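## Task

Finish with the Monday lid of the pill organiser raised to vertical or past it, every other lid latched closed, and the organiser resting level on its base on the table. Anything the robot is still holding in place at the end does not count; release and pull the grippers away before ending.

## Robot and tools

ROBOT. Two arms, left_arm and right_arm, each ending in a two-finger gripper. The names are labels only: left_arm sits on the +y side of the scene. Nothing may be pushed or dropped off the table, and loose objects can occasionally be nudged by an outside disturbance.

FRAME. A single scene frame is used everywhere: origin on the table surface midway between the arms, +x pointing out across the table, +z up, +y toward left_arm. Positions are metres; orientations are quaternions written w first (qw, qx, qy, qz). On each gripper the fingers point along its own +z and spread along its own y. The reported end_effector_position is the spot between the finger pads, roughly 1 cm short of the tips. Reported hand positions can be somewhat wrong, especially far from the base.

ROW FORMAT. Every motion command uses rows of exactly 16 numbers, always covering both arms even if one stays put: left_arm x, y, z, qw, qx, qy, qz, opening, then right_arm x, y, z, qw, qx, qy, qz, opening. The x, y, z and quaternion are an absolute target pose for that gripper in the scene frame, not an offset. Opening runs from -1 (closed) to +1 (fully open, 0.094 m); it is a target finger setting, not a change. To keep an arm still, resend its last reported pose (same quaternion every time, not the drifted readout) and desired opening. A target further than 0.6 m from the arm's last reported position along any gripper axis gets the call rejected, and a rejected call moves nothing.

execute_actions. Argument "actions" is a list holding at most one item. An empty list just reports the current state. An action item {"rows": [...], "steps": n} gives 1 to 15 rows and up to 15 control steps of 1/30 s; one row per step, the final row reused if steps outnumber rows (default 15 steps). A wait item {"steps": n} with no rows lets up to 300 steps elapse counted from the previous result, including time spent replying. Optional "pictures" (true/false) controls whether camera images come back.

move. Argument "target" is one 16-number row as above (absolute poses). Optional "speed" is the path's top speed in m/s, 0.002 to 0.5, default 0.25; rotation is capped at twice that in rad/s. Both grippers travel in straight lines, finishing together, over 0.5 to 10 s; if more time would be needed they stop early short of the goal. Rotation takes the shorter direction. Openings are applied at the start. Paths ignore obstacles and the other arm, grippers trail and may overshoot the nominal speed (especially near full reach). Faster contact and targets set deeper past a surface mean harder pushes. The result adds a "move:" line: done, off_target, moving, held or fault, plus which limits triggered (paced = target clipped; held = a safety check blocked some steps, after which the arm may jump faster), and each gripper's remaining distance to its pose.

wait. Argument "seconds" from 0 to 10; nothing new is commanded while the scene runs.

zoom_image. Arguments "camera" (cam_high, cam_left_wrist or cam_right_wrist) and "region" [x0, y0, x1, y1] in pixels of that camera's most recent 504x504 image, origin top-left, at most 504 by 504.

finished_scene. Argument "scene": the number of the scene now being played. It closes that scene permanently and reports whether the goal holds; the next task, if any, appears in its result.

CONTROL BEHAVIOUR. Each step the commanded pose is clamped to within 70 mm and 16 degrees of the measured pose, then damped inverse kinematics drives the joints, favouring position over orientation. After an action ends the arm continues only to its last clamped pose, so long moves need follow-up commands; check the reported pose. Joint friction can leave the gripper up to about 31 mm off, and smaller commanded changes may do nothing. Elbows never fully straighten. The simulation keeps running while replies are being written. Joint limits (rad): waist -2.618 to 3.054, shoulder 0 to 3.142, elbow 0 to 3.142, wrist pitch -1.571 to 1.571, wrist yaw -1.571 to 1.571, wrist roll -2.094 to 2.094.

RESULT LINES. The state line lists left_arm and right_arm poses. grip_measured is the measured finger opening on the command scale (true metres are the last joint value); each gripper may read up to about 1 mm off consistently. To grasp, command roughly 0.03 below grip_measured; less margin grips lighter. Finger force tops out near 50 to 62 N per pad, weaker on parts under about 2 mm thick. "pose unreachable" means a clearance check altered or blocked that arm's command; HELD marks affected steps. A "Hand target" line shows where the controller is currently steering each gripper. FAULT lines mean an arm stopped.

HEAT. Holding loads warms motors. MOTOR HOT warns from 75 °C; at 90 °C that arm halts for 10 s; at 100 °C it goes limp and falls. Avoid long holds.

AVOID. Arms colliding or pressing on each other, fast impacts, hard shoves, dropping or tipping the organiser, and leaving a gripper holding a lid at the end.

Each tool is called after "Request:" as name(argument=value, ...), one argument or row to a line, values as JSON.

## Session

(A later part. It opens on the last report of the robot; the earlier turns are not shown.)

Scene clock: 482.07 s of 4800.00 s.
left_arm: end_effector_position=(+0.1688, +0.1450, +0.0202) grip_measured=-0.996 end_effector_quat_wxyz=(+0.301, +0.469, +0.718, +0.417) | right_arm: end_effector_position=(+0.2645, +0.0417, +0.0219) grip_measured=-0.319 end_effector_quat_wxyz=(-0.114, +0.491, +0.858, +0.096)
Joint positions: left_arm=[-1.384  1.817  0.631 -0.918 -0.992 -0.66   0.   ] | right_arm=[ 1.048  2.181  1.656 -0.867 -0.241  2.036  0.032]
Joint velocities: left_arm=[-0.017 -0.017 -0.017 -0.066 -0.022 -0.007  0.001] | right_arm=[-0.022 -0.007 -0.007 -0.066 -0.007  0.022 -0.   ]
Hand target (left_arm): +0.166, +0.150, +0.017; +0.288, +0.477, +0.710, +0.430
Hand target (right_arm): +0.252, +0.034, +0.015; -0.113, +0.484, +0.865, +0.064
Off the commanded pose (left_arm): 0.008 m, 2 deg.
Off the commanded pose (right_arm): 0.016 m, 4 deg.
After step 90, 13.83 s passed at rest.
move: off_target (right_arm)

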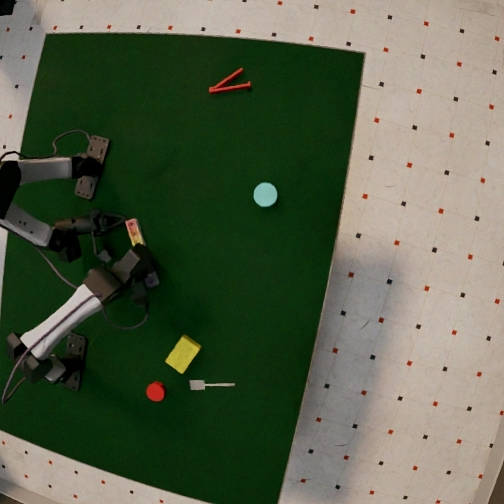

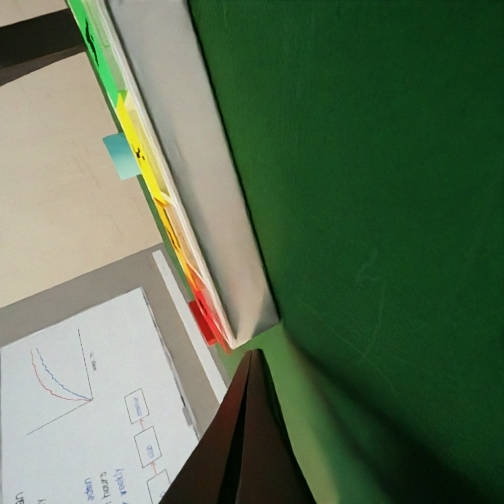

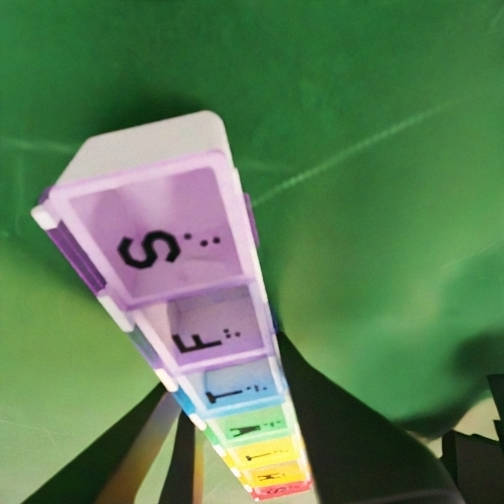

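Request:
move(
  target=[0.165,0.150,0.015,0.2879,0.4792,0.7108,0.4271,-1,0.260,0.038,0.020,-0.114,0.484,0.865,0.064,0.2],
  speed=0.05,
)

Request:
move(
  target=[0.165,0.150,0.015,0.2879,0.4792,0.7108,0.4271,-1,0.262,0.036,0.045,-0.114,0.484,0.865,0.064,0.2],
  speed=0.1,
)

Request:
move(
  target=[0.165,0.150,0.015,0.2879,0.4792,0.7108,0.4271,-1,0.290,-0.010,0.045,-0.114,0.484,0.865,0.064,0.2],
  speed=0.1,
)

Scene clock: 496.10 s of 4800.00 s.
left_arm: end_effector_position=(+0.1684, +0.1455, +0.0200) grip_measured=-0.996 end_effector_quat_wxyz=(+0.299, +0.468, +0.719, +0.417) | right_arm: end_effector_position=(+0.2636, +0.0408, +0.0227) grip_measured=+0.198 end_effector_quat_wxyz=(-0.116, +0.488, +0.861, +0.080)
Joint positions: left_arm=[-1.384  1.817  0.631 -0.92  -0.988 -0.663  0.   ] | right_arm=[ 1.048  2.206  1.705 -0.927 -0.243  2.023  0.056]
Joint velocities: left_arm=[-0.012  0.017  0.022 -0.037  0.037 -0.007 -0.   ] | right_arm=[-0.007  0.027 -0.002 -0.007 -0.022  0.022 -0.   ]
Hand target (left_arm): +0.165, +0.150, +0.016; +0.288, +0.479, +0.711, +0.427
Hand target (right_arm): +0.260, +0.038, +0.020; -0.114, +0.484, +0.865, +0.065
Off the commanded pose (left_arm): 0.008 m, 2 deg.
Off the commanded pose (right_arm): 0.005 m, 2 deg.
After step 90, 10.13 s passed at rest.
move: done

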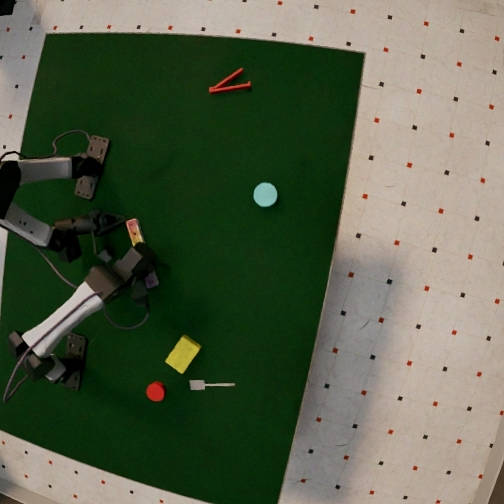

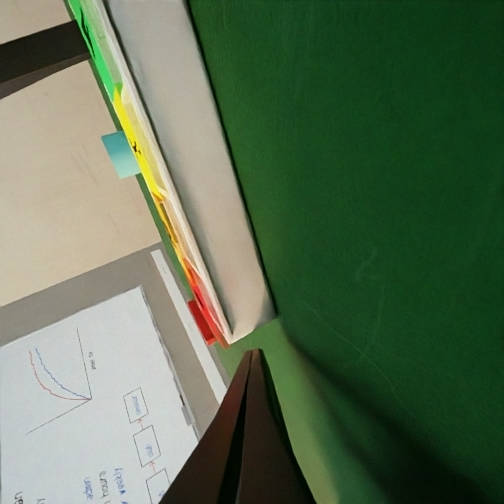

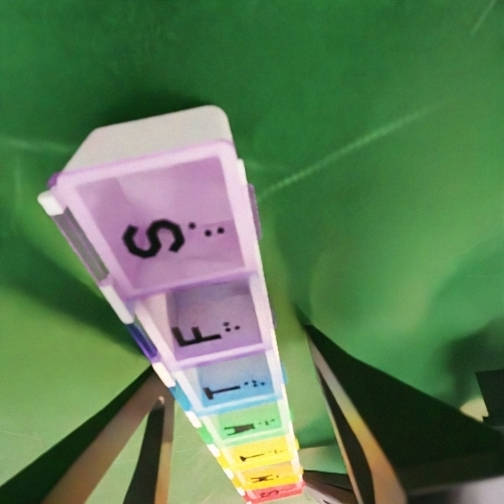

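Scene clock: 497.03 s of 4800.00 s.
left_arm: end_effector_position=(+0.1684, +0.1456, +0.0199) grip_measured=-0.996 end_effector_quat_wxyz=(+0.299, +0.468, +0.719, +0.417) | right_arm: end_effector_position=(+0.2585, +0.0333, +0.0344) grip_measured=+0.198 end_effector_quat_wxyz=(-0.117, +0.489, +0.863, +0.055)
Joint positions: left_arm=[-1.384  1.817  0.631 -0.92  -0.988 -0.663  0.   ] | right_arm=[ 1.048  2.206  1.759 -1.031 -0.243  2.017  0.056]
Joint velocities: left_arm=[-0.002  0.012  0.007  0.022 -0.037 -0.037 -0.   ] | right_arm=[-0.017 -0.012 -0.017 -0.007 -0.022 -0.066  0.001]
Hand target (left_arm): +0.165, +0.150, +0.015; +0.288, +0.479, +0.711, +0.427
Hand target (right_arm): +0.262, +0.035, +0.045; -0.114, +0.484, +0.865, +0.064
Off the commanded pose (left_arm): 0.007 m, 2 deg.
Off the commanded pose (right_arm): 0.011 m, 1 deg.
move: off_target (right_arm)

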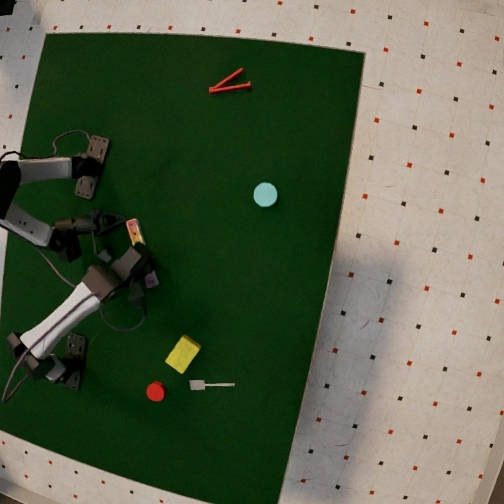

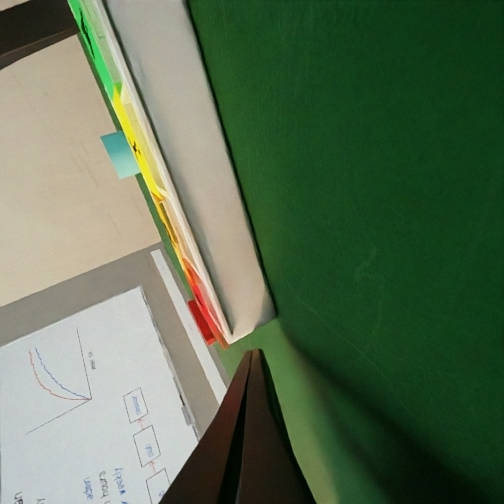

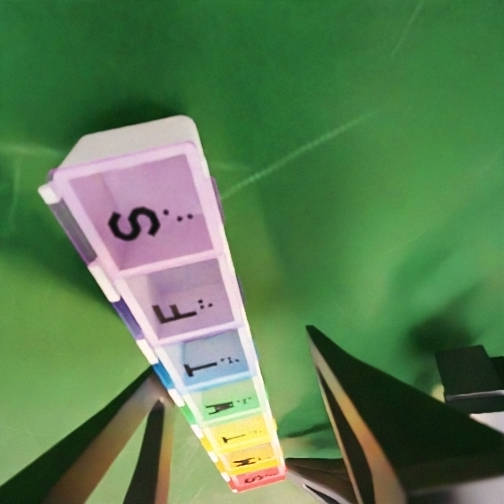

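Scene clock: 498.00 s of 4800.00 s.
left_arm: end_effector_position=(+0.1684, +0.1456, +0.0199) grip_measured=-0.996 end_effector_quat_wxyz=(+0.299, +0.468, +0.719, +0.417) | right_arm: end_effector_position=(+0.2927, -0.0065, +0.0418) grip_measured=+0.198 end_effector_quat_wxyz=(-0.111, +0.488, +0.863, +0.065)
Joint positions: left_arm=[-1.384  1.817  0.631 -0.92  -0.988 -0.663  0.   ] | right_arm=[ 0.93   2.144  1.69  -1.031 -0.243  1.896  0.056]
Joint velocities: left_arm=[-0.007 -0.002  0.012 -0.022 -0.037 -0.022 -0.   ] | right_arm=[ 0.002  0.017 -0.002  0.007  0.007 -0.051  0.   ]
Hand target (left_arm): +0.165, +0.150, +0.016; +0.288, +0.479, +0.711, +0.427
Hand target (right_arm): +0.290, -0.011, +0.045; -0.112, +0.484, +0.866, +0.063
Off the commanded pose (left_arm): 0.007 m, 2 deg.
Off the commanded pose (right_arm): 0.005 m, 1 deg.
move: done

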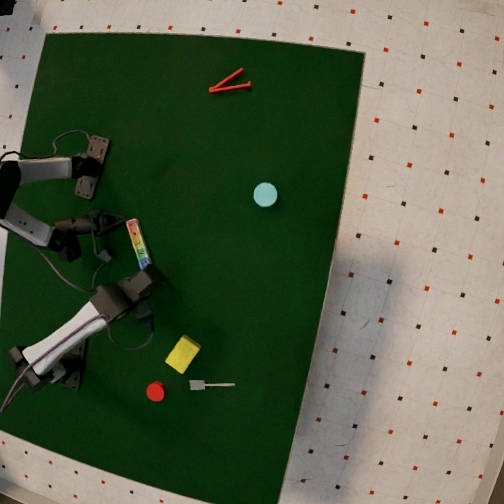

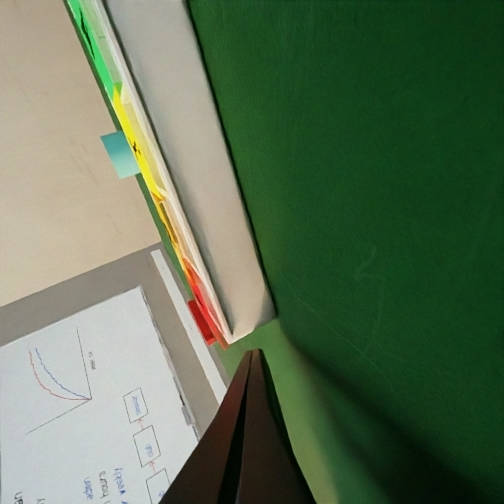

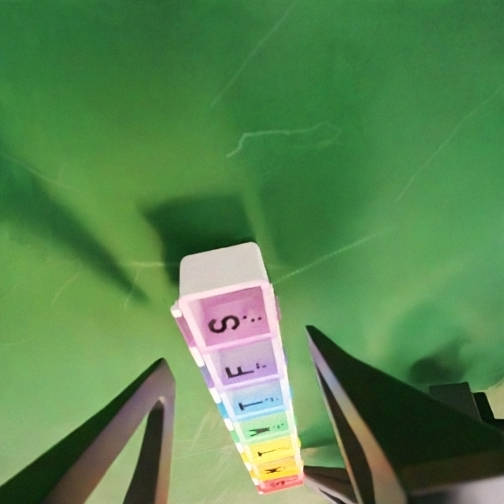

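Request:
move(
  target=[0.165,0.150,0.015,0.2879,0.4792,0.7108,0.4271,-1,0.288,-0.008,0.014,-0.114,0.484,0.865,0.064,0.2],
  speed=0.05,
)

Request:
move(
  target=[0.165,0.150,0.015,0.2879,0.4792,0.7108,0.4271,-1,0.288,-0.008,0.014,-0.114,0.484,0.865,0.064,-0.5],
  speed=0.05,
)

Request:
zoom_image(
  camera="cam_high",
  region=[70,200,190,310],
)

Scene clock: 507.33 s of 4800.00 s.
left_arm: end_effector_position=(+0.1684, +0.1456, +0.0199) grip_measured=-0.996 end_effector_quat_wxyz=(+0.299, +0.468, +0.719, +0.417) | right_arm: end_effector_position=(+0.2919, -0.0071, +0.0225) grip_measured=+0.198 end_effector_quat_wxyz=(-0.111, +0.486, +0.864, +0.068)
Joint positions: left_arm=[-1.384  1.817  0.631 -0.92  -0.988 -0.663  0.   ] | right_arm=[ 0.93   2.154  1.626 -0.951 -0.245  1.893  0.056]
Joint velocities: left_arm=[-0.027  0.007 -0.002 -0.022 -0.051 -0.037 -0.   ] | right_arm=[-0.007  0.002  0.007  0.007 -0.051 -0.066  0.   ]
Hand target (left_arm): +0.165, +0.150, +0.016; +0.288, +0.479, +0.711, +0.427
Hand target (right_arm): +0.288, -0.008, +0.014; -0.114, +0.484, +0.865, +0.064
Off the commanded pose (left_arm): 0.007 m, 2 deg.
Off the commanded pose (right_arm): 0.009 m, 1 deg.
After step 90, 5.33 s passed at rest.
move: done

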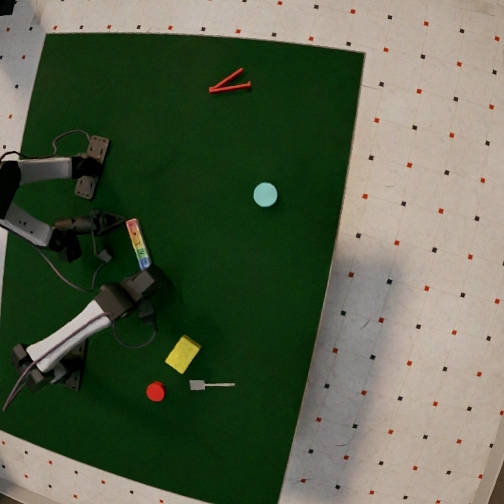

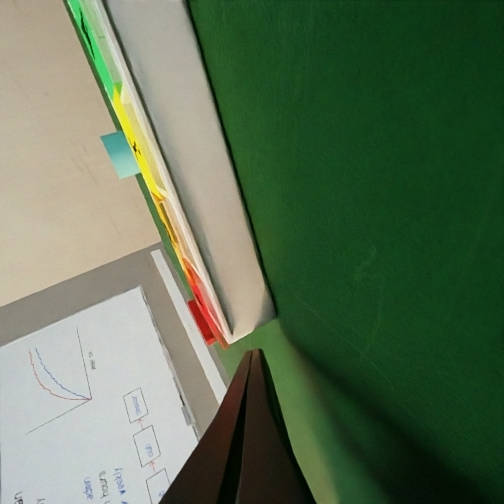

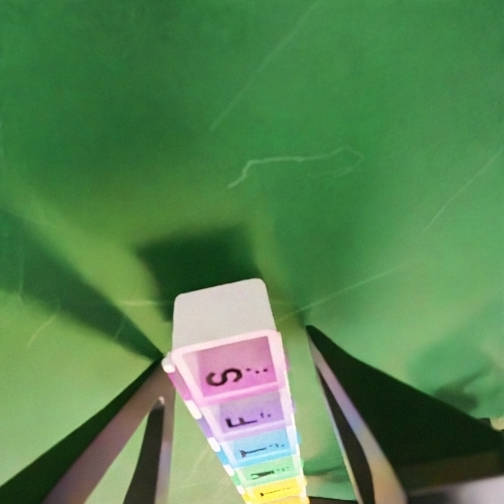

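Scene clock: 508.03 s of 4800.00 s.
left_arm: end_effector_position=(+0.1684, +0.1456, +0.0199) grip_measured=-0.996 end_effector_quat_wxyz=(+0.299, +0.468, +0.719, +0.417) | right_arm: end_effector_position=(+0.2919, -0.0071, +0.0221) grip_measured=-0.314 end_effector_quat_wxyz=(-0.111, +0.486, +0.864, +0.068)
Joint positions: left_arm=[-1.384  1.817  0.631 -0.92  -0.988 -0.663  0.   ] | right_arm=[ 0.93   2.154  1.624 -0.949 -0.245  1.893  0.032]
Joint velocities: left_arm=[-0.002 -0.002 -0.007 -0.051 -0.051  0.022 -0.001] | right_arm=[-0.022 -0.007 -0.002 -0.007  0.081  0.037 -0.   ]
Hand target (left_arm): +0.165, +0.150, +0.016; +0.288, +0.479, +0.711, +0.427
Hand target (right_arm): +0.288, -0.008, +0.014; -0.114, +0.484, +0.865, +0.064
Off the commanded pose (left_arm): 0.007 m, 2 deg.
Off the commanded pose (right_arm): 0.009 m, 1 deg.
move: done

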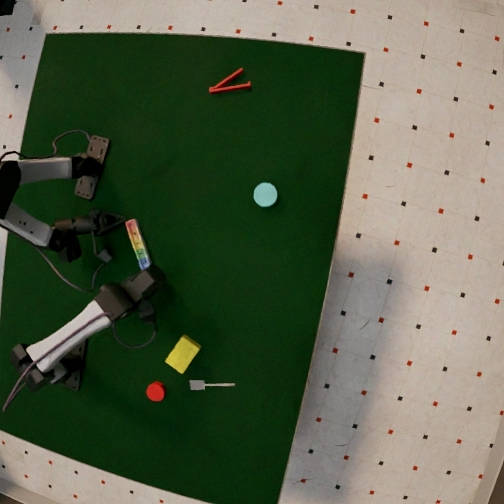

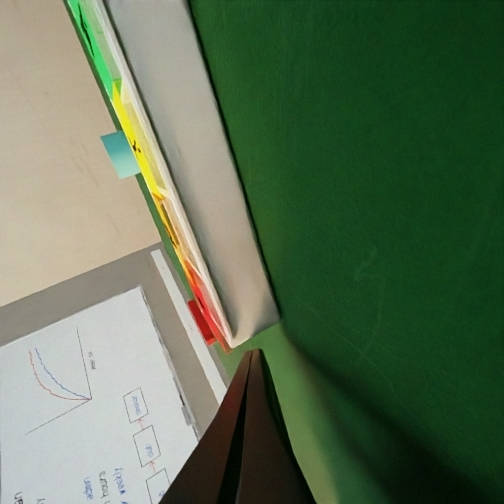

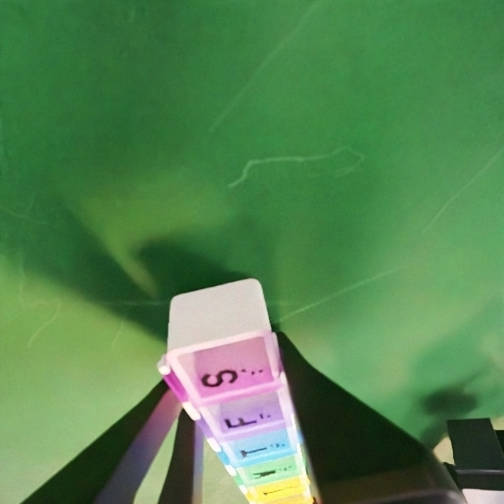

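Region (70, 200, 190, 310) of cam_high's 504x504 image, scaled by 4.200, with more detail than that image has; it fills the top 462 rows of this view, and the rest is white.

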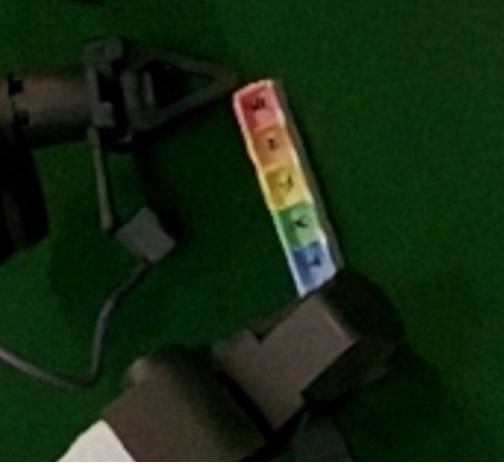

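Request:
move(
  target=[0.180,0.112,0.006,0.2879,0.4792,0.7108,0.4271,-1,0.284,-0.011,0.010,-0.114,0.484,0.865,0.064,-0.5],
  speed=0.04,
)

Request:
zoom_image(
  camera="cam_high",
  region=[80,200,170,280],
)

Scene clock: 519.87 s of 4800.00 s.
left_arm: end_effector_position=(+0.1777, +0.1160, +0.0136) grip_measured=-0.996 end_effector_quat_wxyz=(+0.292, +0.481, +0.708, +0.427) | right_arm: end_effector_position=(+0.2918, -0.0072, +0.0217) grip_measured=-0.314 end_effector_quat_wxyz=(-0.109, +0.486, +0.864, +0.076)
Joint positions: left_arm=[-1.351  1.923  0.748 -0.902 -1.01  -0.581  0.   ] | right_arm=[ 0.93   2.14   1.599 -0.922 -0.245  1.895  0.032]
Joint velocities: left_arm=[-0.017  0.012 -0.002  0.022 -0.051 -0.007  0.   ] | right_arm=[-0.002 -0.007 -0.002 -0.037 -0.007 -0.037  0.001]
Hand target (left_arm): +0.180, +0.112, +0.007; +0.288, +0.480, +0.711, +0.427
Hand target (right_arm): +0.284, -0.011, +0.010; -0.114, +0.484, +0.865, +0.064
Off the commanded pose (left_arm): 0.009 m, 1 deg.
Off the commanded pose (right_arm): 0.015 m, 1 deg.
After step 90, 7.57 s passed at rest.
move: off_target (right_arm)

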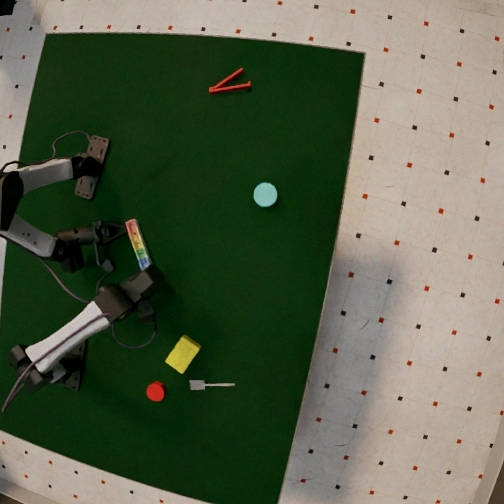

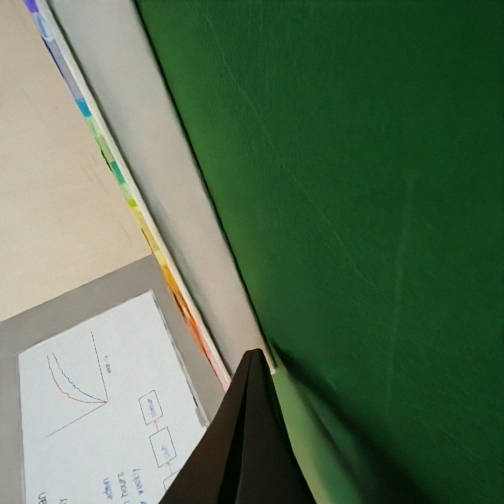

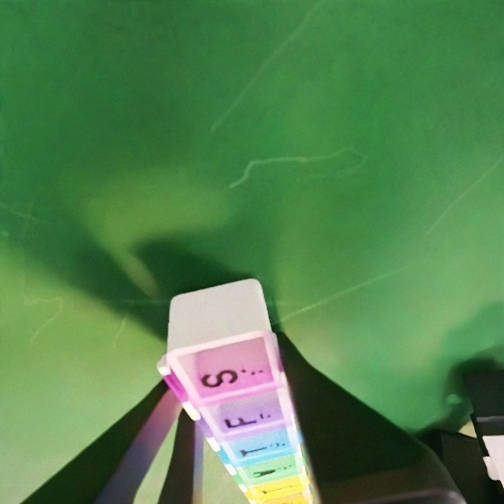

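Region (80, 200, 170, 280) of cam_high's 504x504 image, scaled by 5.600, with more detail than that image has.

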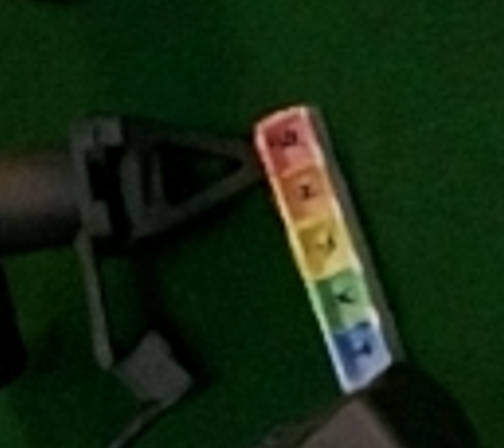

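Request:
move(
  target=[0.180,0.096,0.006,0.2879,0.4792,0.7108,0.4271,-1,0.284,-0.011,0.010,-0.114,0.484,0.865,0.064,-0.5],
  speed=0.03,
)

Request:
zoom_image(
  camera="cam_high",
  region=[80,200,170,280],
)

Scene clock: 527.10 s of 4800.00 s.
left_arm: end_effector_position=(+0.1798, +0.0960, +0.0133) grip_measured=-0.996 end_effector_quat_wxyz=(+0.300, +0.477, +0.711, +0.420) | right_arm: end_effector_position=(+0.2919, -0.0071, +0.0222) grip_measured=-0.314 end_effector_quat_wxyz=(-0.109, +0.486, +0.864, +0.077)
Joint positions: left_arm=[-1.351  1.964  0.82  -0.909 -1.015 -0.581  0.   ] | right_arm=[ 0.93   2.139  1.599 -0.922 -0.245  1.895  0.032]
Joint velocities: left_arm=[ 0.012  0.002  0.002 -0.007  0.022 -0.081  0.001] | right_arm=[ 0.012 -0.002  0.002 -0.007  0.037 -0.022  0.001]
Hand target (left_arm): +0.180, +0.096, +0.006; +0.288, +0.479, +0.711, +0.427
Hand target (right_arm): +0.284, -0.011, +0.010; -0.114, +0.484, +0.865, +0.064
Off the commanded pose (left_arm): 0.007 m, 2 deg.
Off the commanded pose (right_arm): 0.015 m, 2 deg.
After step 90, 3.27 s passed at rest.
move: off_target (right_arm)

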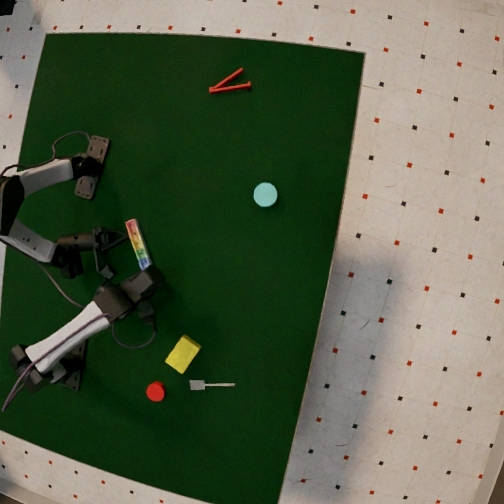

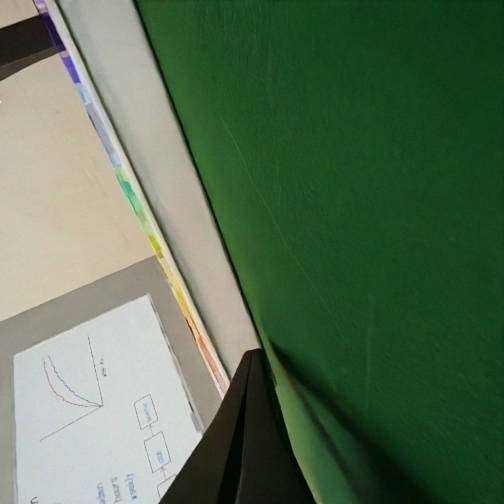

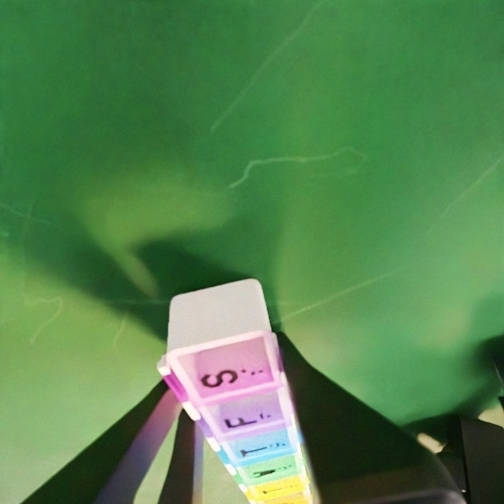

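Region (80, 200, 170, 280) of cam_high's 504x504 image, scaled by 5.600, with more detail than that image has.

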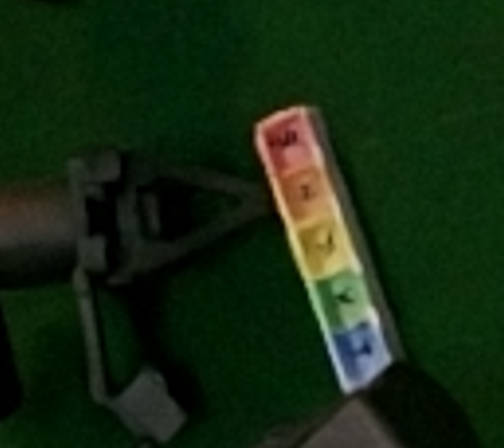

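Request:
move(
  target=[0.202,0.106,0.006,0.2879,0.4792,0.7108,0.4271,-1,0.280,-0.014,0.010,-0.114,0.484,0.865,0.064,-0.5],
  speed=0.015,
)

Request:
zoom_image(
  camera="cam_high",
  region=[80,200,170,280],
)

Scene clock: 534.60 s of 4800.00 s.
left_arm: end_effector_position=(+0.1991, +0.0959, +0.0136) grip_measured=-0.996 end_effector_quat_wxyz=(+0.300, +0.480, +0.706, +0.425) | right_arm: end_effector_position=(+0.2928, -0.0067, +0.0221) grip_measured=-0.314 end_effector_quat_wxyz=(-0.107, +0.497, +0.857, +0.085)
Joint positions: left_arm=[-1.275  1.943  0.8   -0.802 -1.055 -0.44   0.   ] | right_arm=[ 0.93   2.124  1.573 -0.89  -0.243  1.923  0.032]
Joint velocities: left_arm=[ 0.007  0.007 -0.007  0.051  0.051 -0.022  0.   ] | right_arm=[-0.007  0.012 -0.017 -0.007 -0.037 -0.022  0.   ]
Hand target (left_arm): +0.201, +0.106, +0.006; +0.287, +0.479, +0.711, +0.427
Hand target (right_arm): +0.280, -0.014, +0.010; -0.114, +0.484, +0.865, +0.064
Off the commanded pose (left_arm): 0.013 m, 1 deg.
Off the commanded pose (right_arm): 0.019 m, 3 deg.
After step 90, 2.60 s passed at rest.
move: off_target (left_arm, right_arm)

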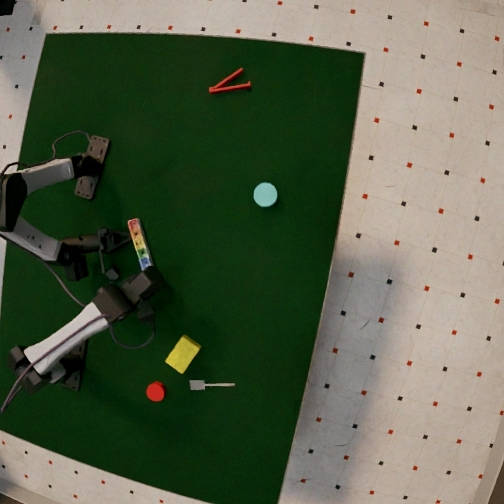

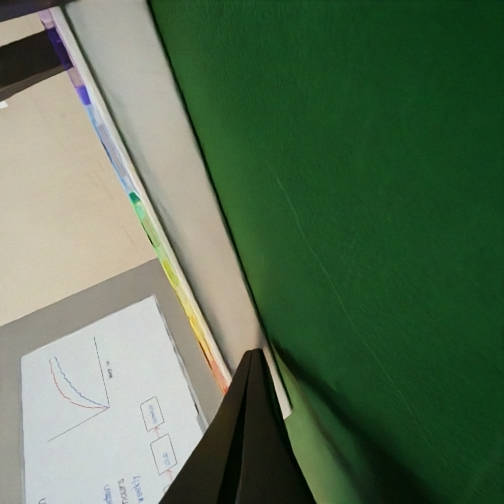

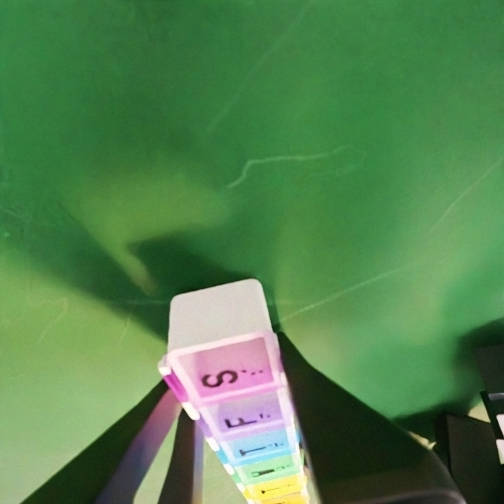

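Region (80, 200, 170, 280) of cam_high's 504x504 image, scaled by 5.600, with more detail than that image has.

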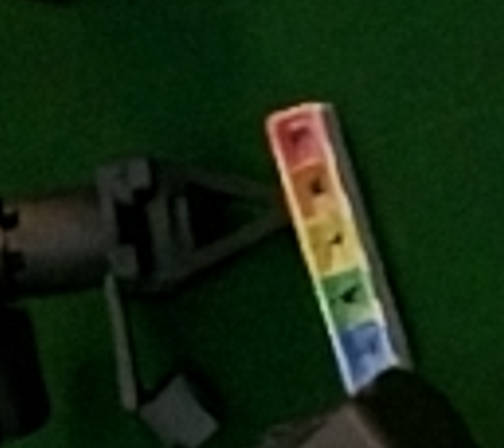

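Request:
move(
  target=[0.186,0.118,0.007,0.2879,0.4792,0.7108,0.4271,-1,0.284,-0.011,0.010,-0.114,0.484,0.865,0.064,-0.5],
  speed=0.03,
)

Request:
zoom_image(
  camera="cam_high",
  region=[80,200,170,280],
)

Scene clock: 550.40 s of 4800.00 s.
left_arm: end_effector_position=(+0.1939, +0.1035, +0.0150) grip_measured=-0.996 end_effector_quat_wxyz=(+0.313, +0.471, +0.706, +0.426) | right_arm: end_effector_position=(+0.2931, -0.0066, +0.0224) grip_measured=-0.314 end_effector_quat_wxyz=(-0.107, +0.497, +0.857, +0.086)
Joint positions: left_arm=[-1.3    1.934  0.768 -0.818 -1.068 -0.51   0.   ] | right_arm=[ 0.93   2.123  1.573 -0.889 -0.241  1.924  0.032]
Joint velocities: left_arm=[ 0.012 -0.012 -0.012  0.007 -0.037 -0.022  0.001] | right_arm=[-0.002 -0.007 -0.002  0.022  0.095 -0.051 -0.001]
Hand target (left_arm): +0.187, +0.118, +0.008; +0.288, +0.478, +0.711, +0.428
Hand target (right_arm): +0.284, -0.011, +0.010; -0.114, +0.484, +0.865, +0.064
Off the commanded pose (left_arm): 0.018 m, 3 deg.
Off the commanded pose (right_arm): 0.016 m, 3 deg.
After step 90, 11.63 s passed at rest.
move: off_target (left_arm, right_arm)

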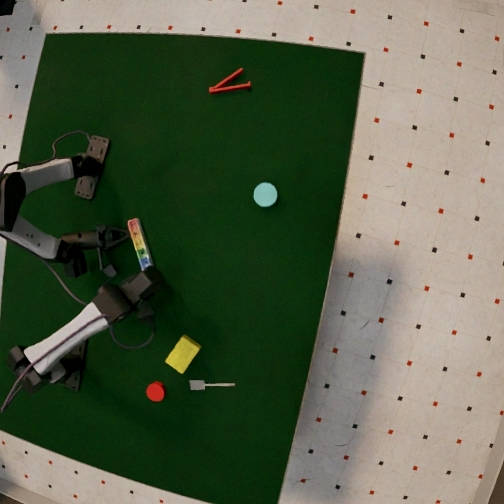

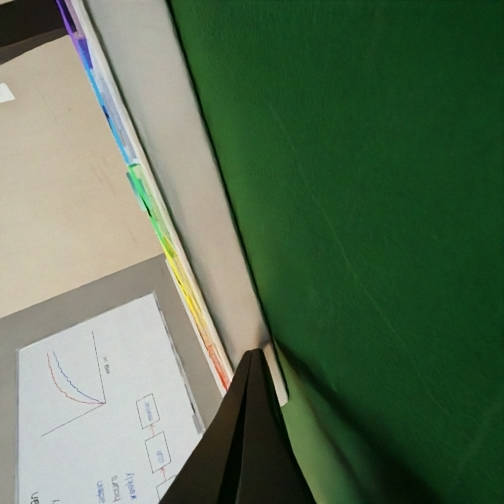

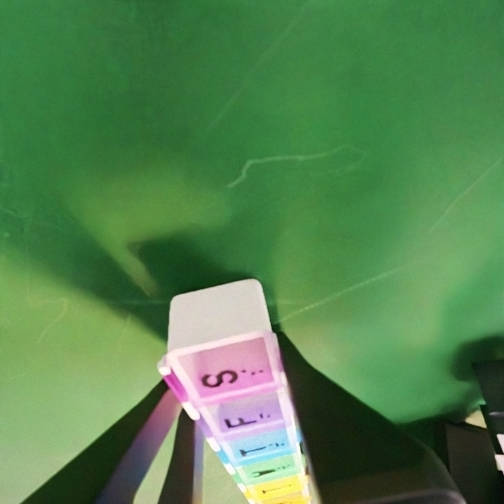

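Region (80, 200, 170, 280) of cam_high's 504x504 image, scaled by 5.600, with more detail than that image has.

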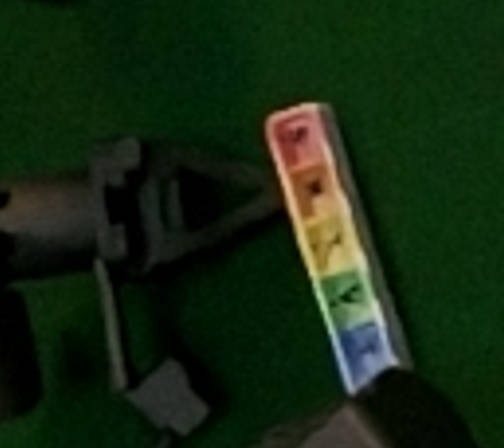

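Request:
move(
  target=[0.190,0.120,0.007,0.2879,0.4792,0.7108,0.4271,-1,0.284,-0.011,0.010,-0.1185,0.4178,0.8989,0.0553,-0.5],
  speed=0.015,
)

Request:
zoom_image(
  camera="cam_high",
  region=[80,200,170,280],
)

Scene clock: 562.83 s of 4800.00 s.
left_arm: end_effector_position=(+0.1932, +0.1047, +0.0142) grip_measured=-0.996 end_effector_quat_wxyz=(+0.312, +0.473, +0.708, +0.422) | right_arm: end_effector_position=(+0.3026, +0.0016, +0.0235) grip_measured=-0.314 end_effector_quat_wxyz=(-0.097, +0.447, +0.884, +0.102)
Joint positions: left_arm=[-1.3    1.924  0.758 -0.806 -1.061 -0.5    0.   ] | right_arm=[ 0.927  2.15   1.617 -0.885 -0.238  1.809  0.032]
Joint velocities: left_arm=[ 0.007  0.002 -0.002 -0.051  0.022  0.022 -0.   ] | right_arm=[-0.002  0.017 -0.002 -0.051 -0.022 -0.066 -0.001]
Hand target (left_arm): +0.190, +0.120, +0.007; +0.288, +0.479, +0.711, +0.427
Hand target (right_arm): +0.285, -0.010, +0.011; -0.118, +0.419, +0.898, +0.058
Off the commanded pose (left_arm): 0.017 m, 3 deg.
Off the commanded pose (right_arm): 0.026 m, 7 deg.
After step 90, 2.83 s passed at rest.
move: off_target (left_arm, right_arm)

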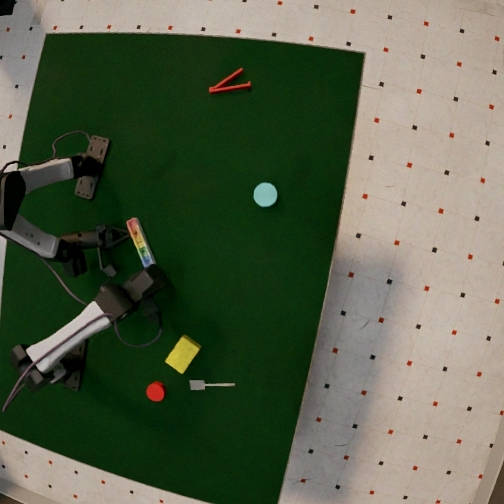

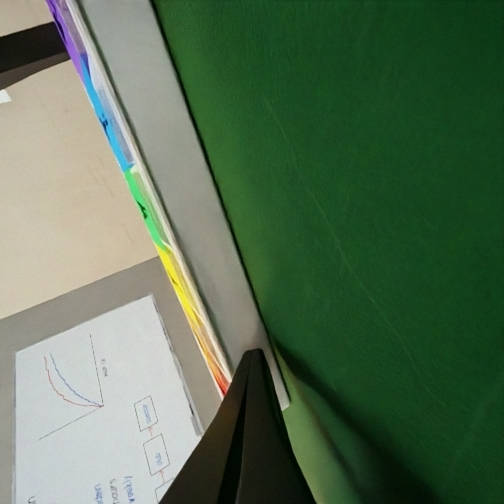

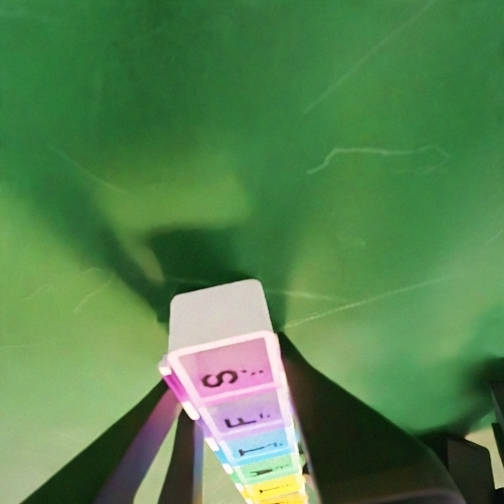

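Region (80, 200, 170, 280) of cam_high's 504x504 image, scaled by 5.600, with more detail than that image has.

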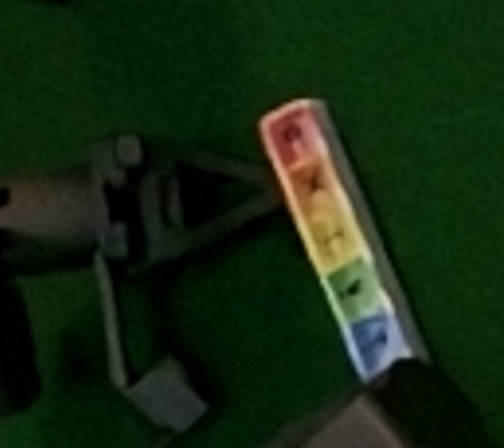

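Request:
move(
  target=[0.203,0.124,0.040,0.2879,0.4792,0.7108,0.4271,-1,0.282,-0.012,0.006,-0.1185,0.4178,0.8989,0.0553,-0.5],
  speed=0.012,
)

Request:
zoom_image(
  camera="cam_high",
  region=[80,200,170,280],
)

Scene clock: 574.67 s of 4800.00 s.
left_arm: end_effector_position=(+0.1965, +0.1052, +0.0290) grip_measured=-0.996 end_effector_quat_wxyz=(+0.295, +0.478, +0.728, +0.394) | right_arm: end_effector_position=(+0.3039, +0.0039, +0.0243) grip_measured=-0.314 end_effector_quat_wxyz=(-0.101, +0.449, +0.881, +0.108)
Joint positions: left_arm=[-1.259  1.796  0.75  -0.807 -1.003 -0.391  0.   ] | right_arm=[ 0.924  2.15   1.617 -0.875 -0.249  1.814  0.032]
Joint velocities: left_arm=[-0.002  0.007 -0.012  0.007  0.051  0.037  0.   ] | right_arm=[ 0.002  0.007  0.007  0.022  0.022  0.007 -0.001]
Hand target (left_arm): +0.202, +0.123, +0.038; +0.288, +0.480, +0.711, +0.426
Hand target (right_arm): +0.283, -0.011, +0.006; -0.119, +0.419, +0.898, +0.057
Off the commanded pose (left_arm): 0.023 m, 4 deg.
Off the commanded pose (right_arm): 0.033 m, 8 deg.
After step 90, 3.57 s passed at rest.
move: off_target (left_arm, right_arm)

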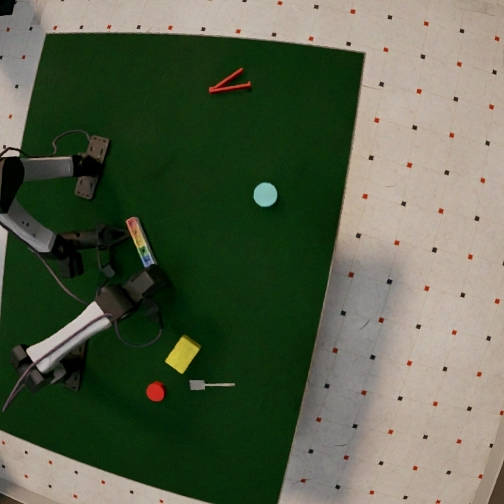

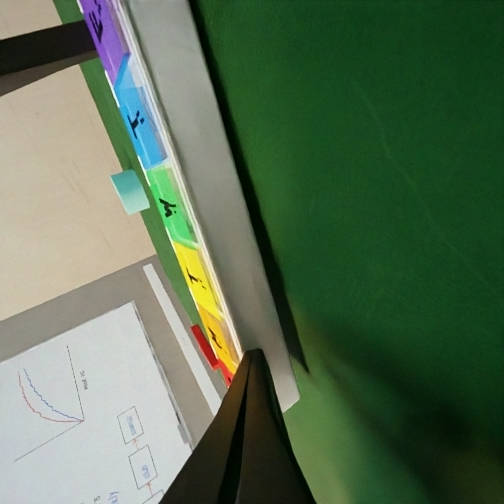

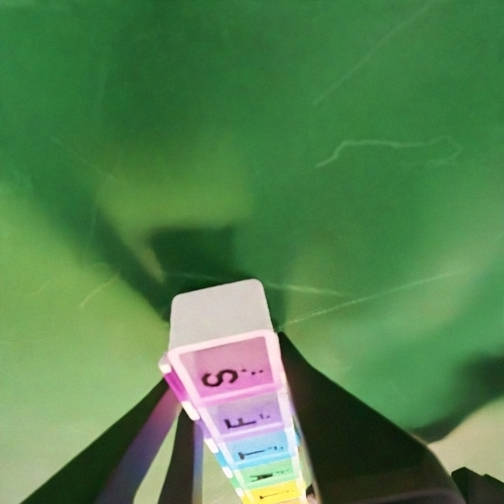

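Region (80, 200, 170, 280) of cam_high's 504x504 image, scaled by 5.600, with more detail than that image has.

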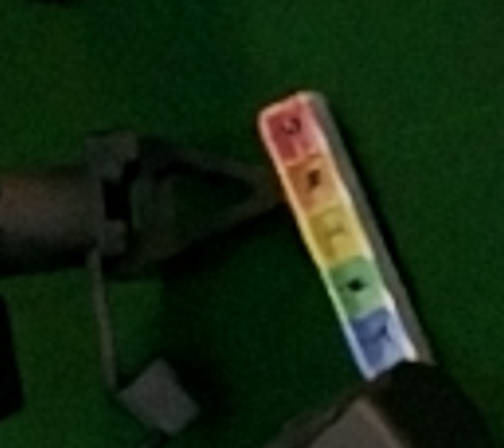

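Request:
move(
  target=[0.205,0.124,0.062,0.2879,0.4792,0.7108,0.4271,-1,0.282,-0.012,0.002,-0.1185,0.4178,0.8989,0.0553,-0.5],
  speed=0.012,
)

Request:
zoom_image(
  camera="cam_high",
  region=[80,200,170,280],
)

Scene clock: 584.50 s of 4800.00 s.
left_arm: end_effector_position=(+0.1953, +0.1132, +0.0418) grip_measured=-0.996 end_effector_quat_wxyz=(+0.281, +0.483, +0.730, +0.393) | right_arm: end_effector_position=(+0.3040, +0.0122, +0.0269) grip_measured=-0.314 end_effector_quat_wxyz=(-0.115, +0.445, +0.879, +0.125)
Joint positions: left_arm=[-1.248  1.728  0.75  -0.875 -0.983 -0.373  0.   ] | right_arm=[ 0.924  2.15   1.617 -0.847 -0.284  1.815  0.032]
Joint velocities: left_arm=[-0.002  0.007 -0.012 -0.007 -0.022  0.081 -0.001] | right_arm=[-0.002 -0.002  0.002 -0.007 -0.037  0.007  0.   ]
Hand target (left_arm): +0.204, +0.123, +0.060; +0.287, +0.480, +0.711, +0.426
Hand target (right_arm): +0.283, -0.011, +0.003; -0.120, +0.418, +0.899, +0.058
Off the commanded pose (left_arm): 0.025 m, 5 deg.
Off the commanded pose (right_arm): 0.041 m, 9 deg.
After step 90, 1.10 s passed at rest.
move: off_target (left_arm, right_arm)

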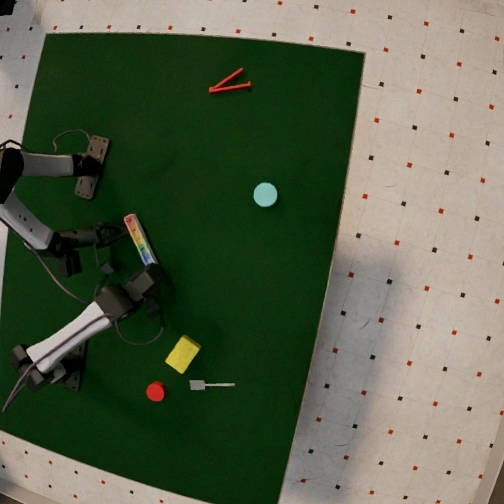

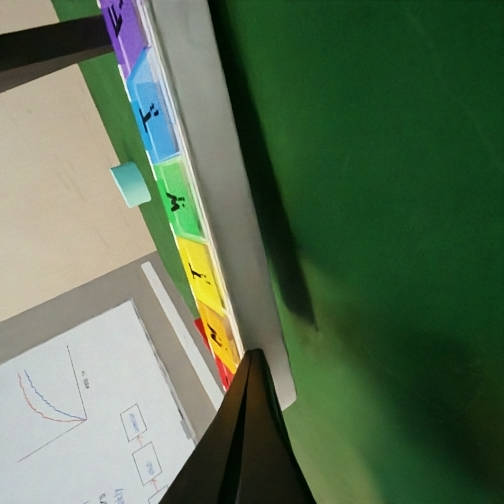

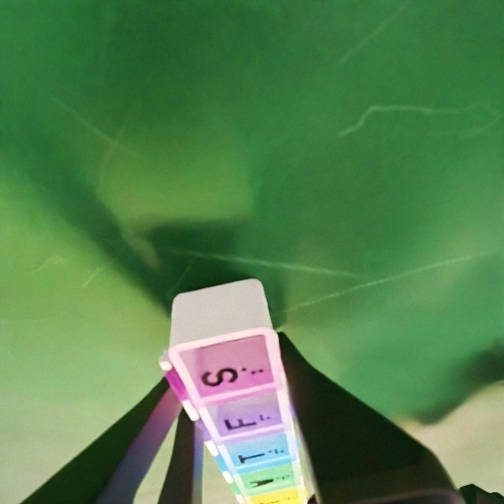

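Region (80, 200, 170, 280) of cam_high's 504x504 image, scaled by 5.600, with more detail than that image has.

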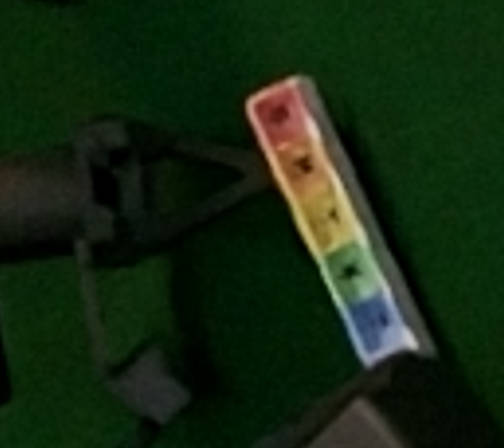

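Request:
move(
  target=[0.205,0.124,0.062,0.2879,0.4792,0.7108,0.4271,-1,0.285,-0.010,0.004,-0.0087,0.4222,0.9063,-0.0034,-0.5],
  speed=0.015,
)

Request:
zoom_image(
  camera="cam_high",
  region=[80,200,170,280],
)

Scene clock: 606.97 s of 4800.00 s.
left_arm: end_effector_position=(+0.2014, +0.1213, +0.0521) grip_measured=-0.996 end_effector_quat_wxyz=(+0.284, +0.484, +0.711, +0.424) | right_arm: end_effector_position=(+0.2954, +0.0084, +0.0221) grip_measured=-0.314 end_effector_quat_wxyz=(-0.038, +0.430, +0.900, +0.064)
Joint positions: left_arm=[-1.236  1.728  0.75  -0.923 -1.04  -0.373  0.   ] | right_arm=[ 1.002  2.194  1.703 -0.97  -0.1    1.827  0.032]
Joint velocities: left_arm=[-0.012 -0.002  0.017 -0.022  0.022 -0.022  0.   ] | right_arm=[ 0.007  0.007 -0.002  0.007 -0.051 -0.037 -0.001]
Hand target (left_arm): +0.204, +0.123, +0.059; +0.287, +0.479, +0.713, +0.423
Hand target (right_arm): +0.287, -0.006, +0.007; -0.022, +0.424, +0.905, +0.016
Off the commanded pose (left_arm): 0.011 m, 1 deg.
Off the commanded pose (right_arm): 0.028 m, 9 deg.
After step 90, 9.27 s passed at rest.
move: off_target (left_arm, right_arm; path cut at 10 s)

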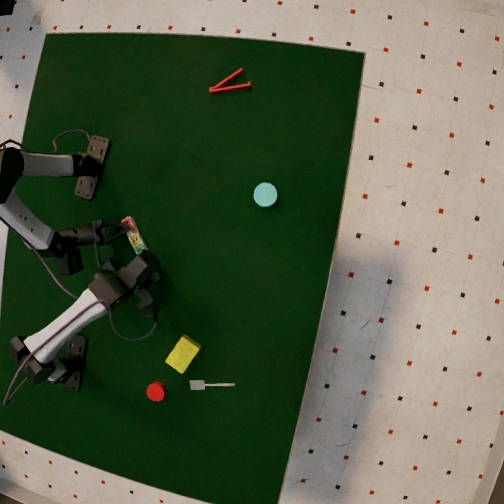

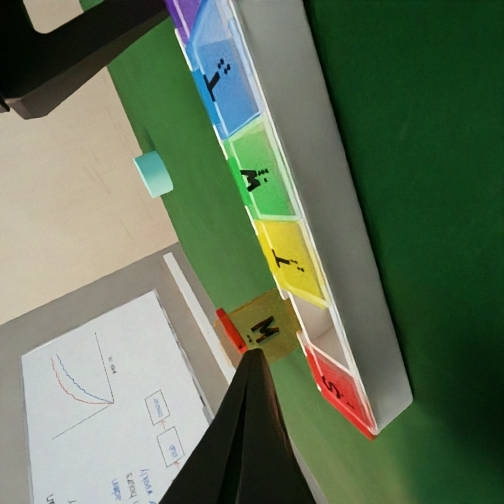

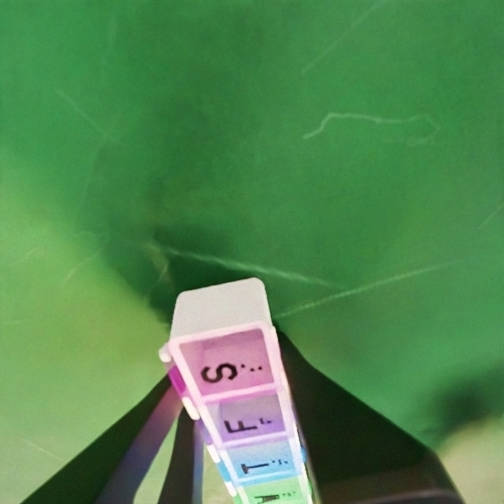

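Region (80, 200, 170, 280) of cam_high's 504x504 image, scaled by 5.600, with more detail than that image has.

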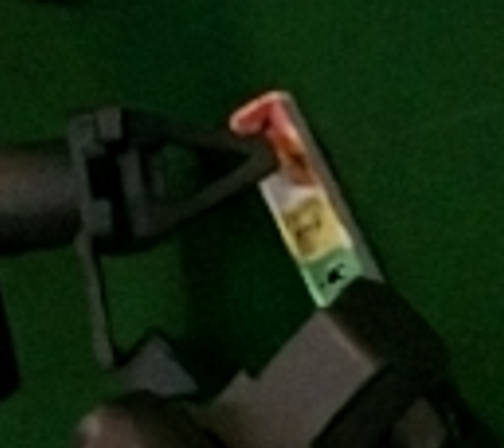

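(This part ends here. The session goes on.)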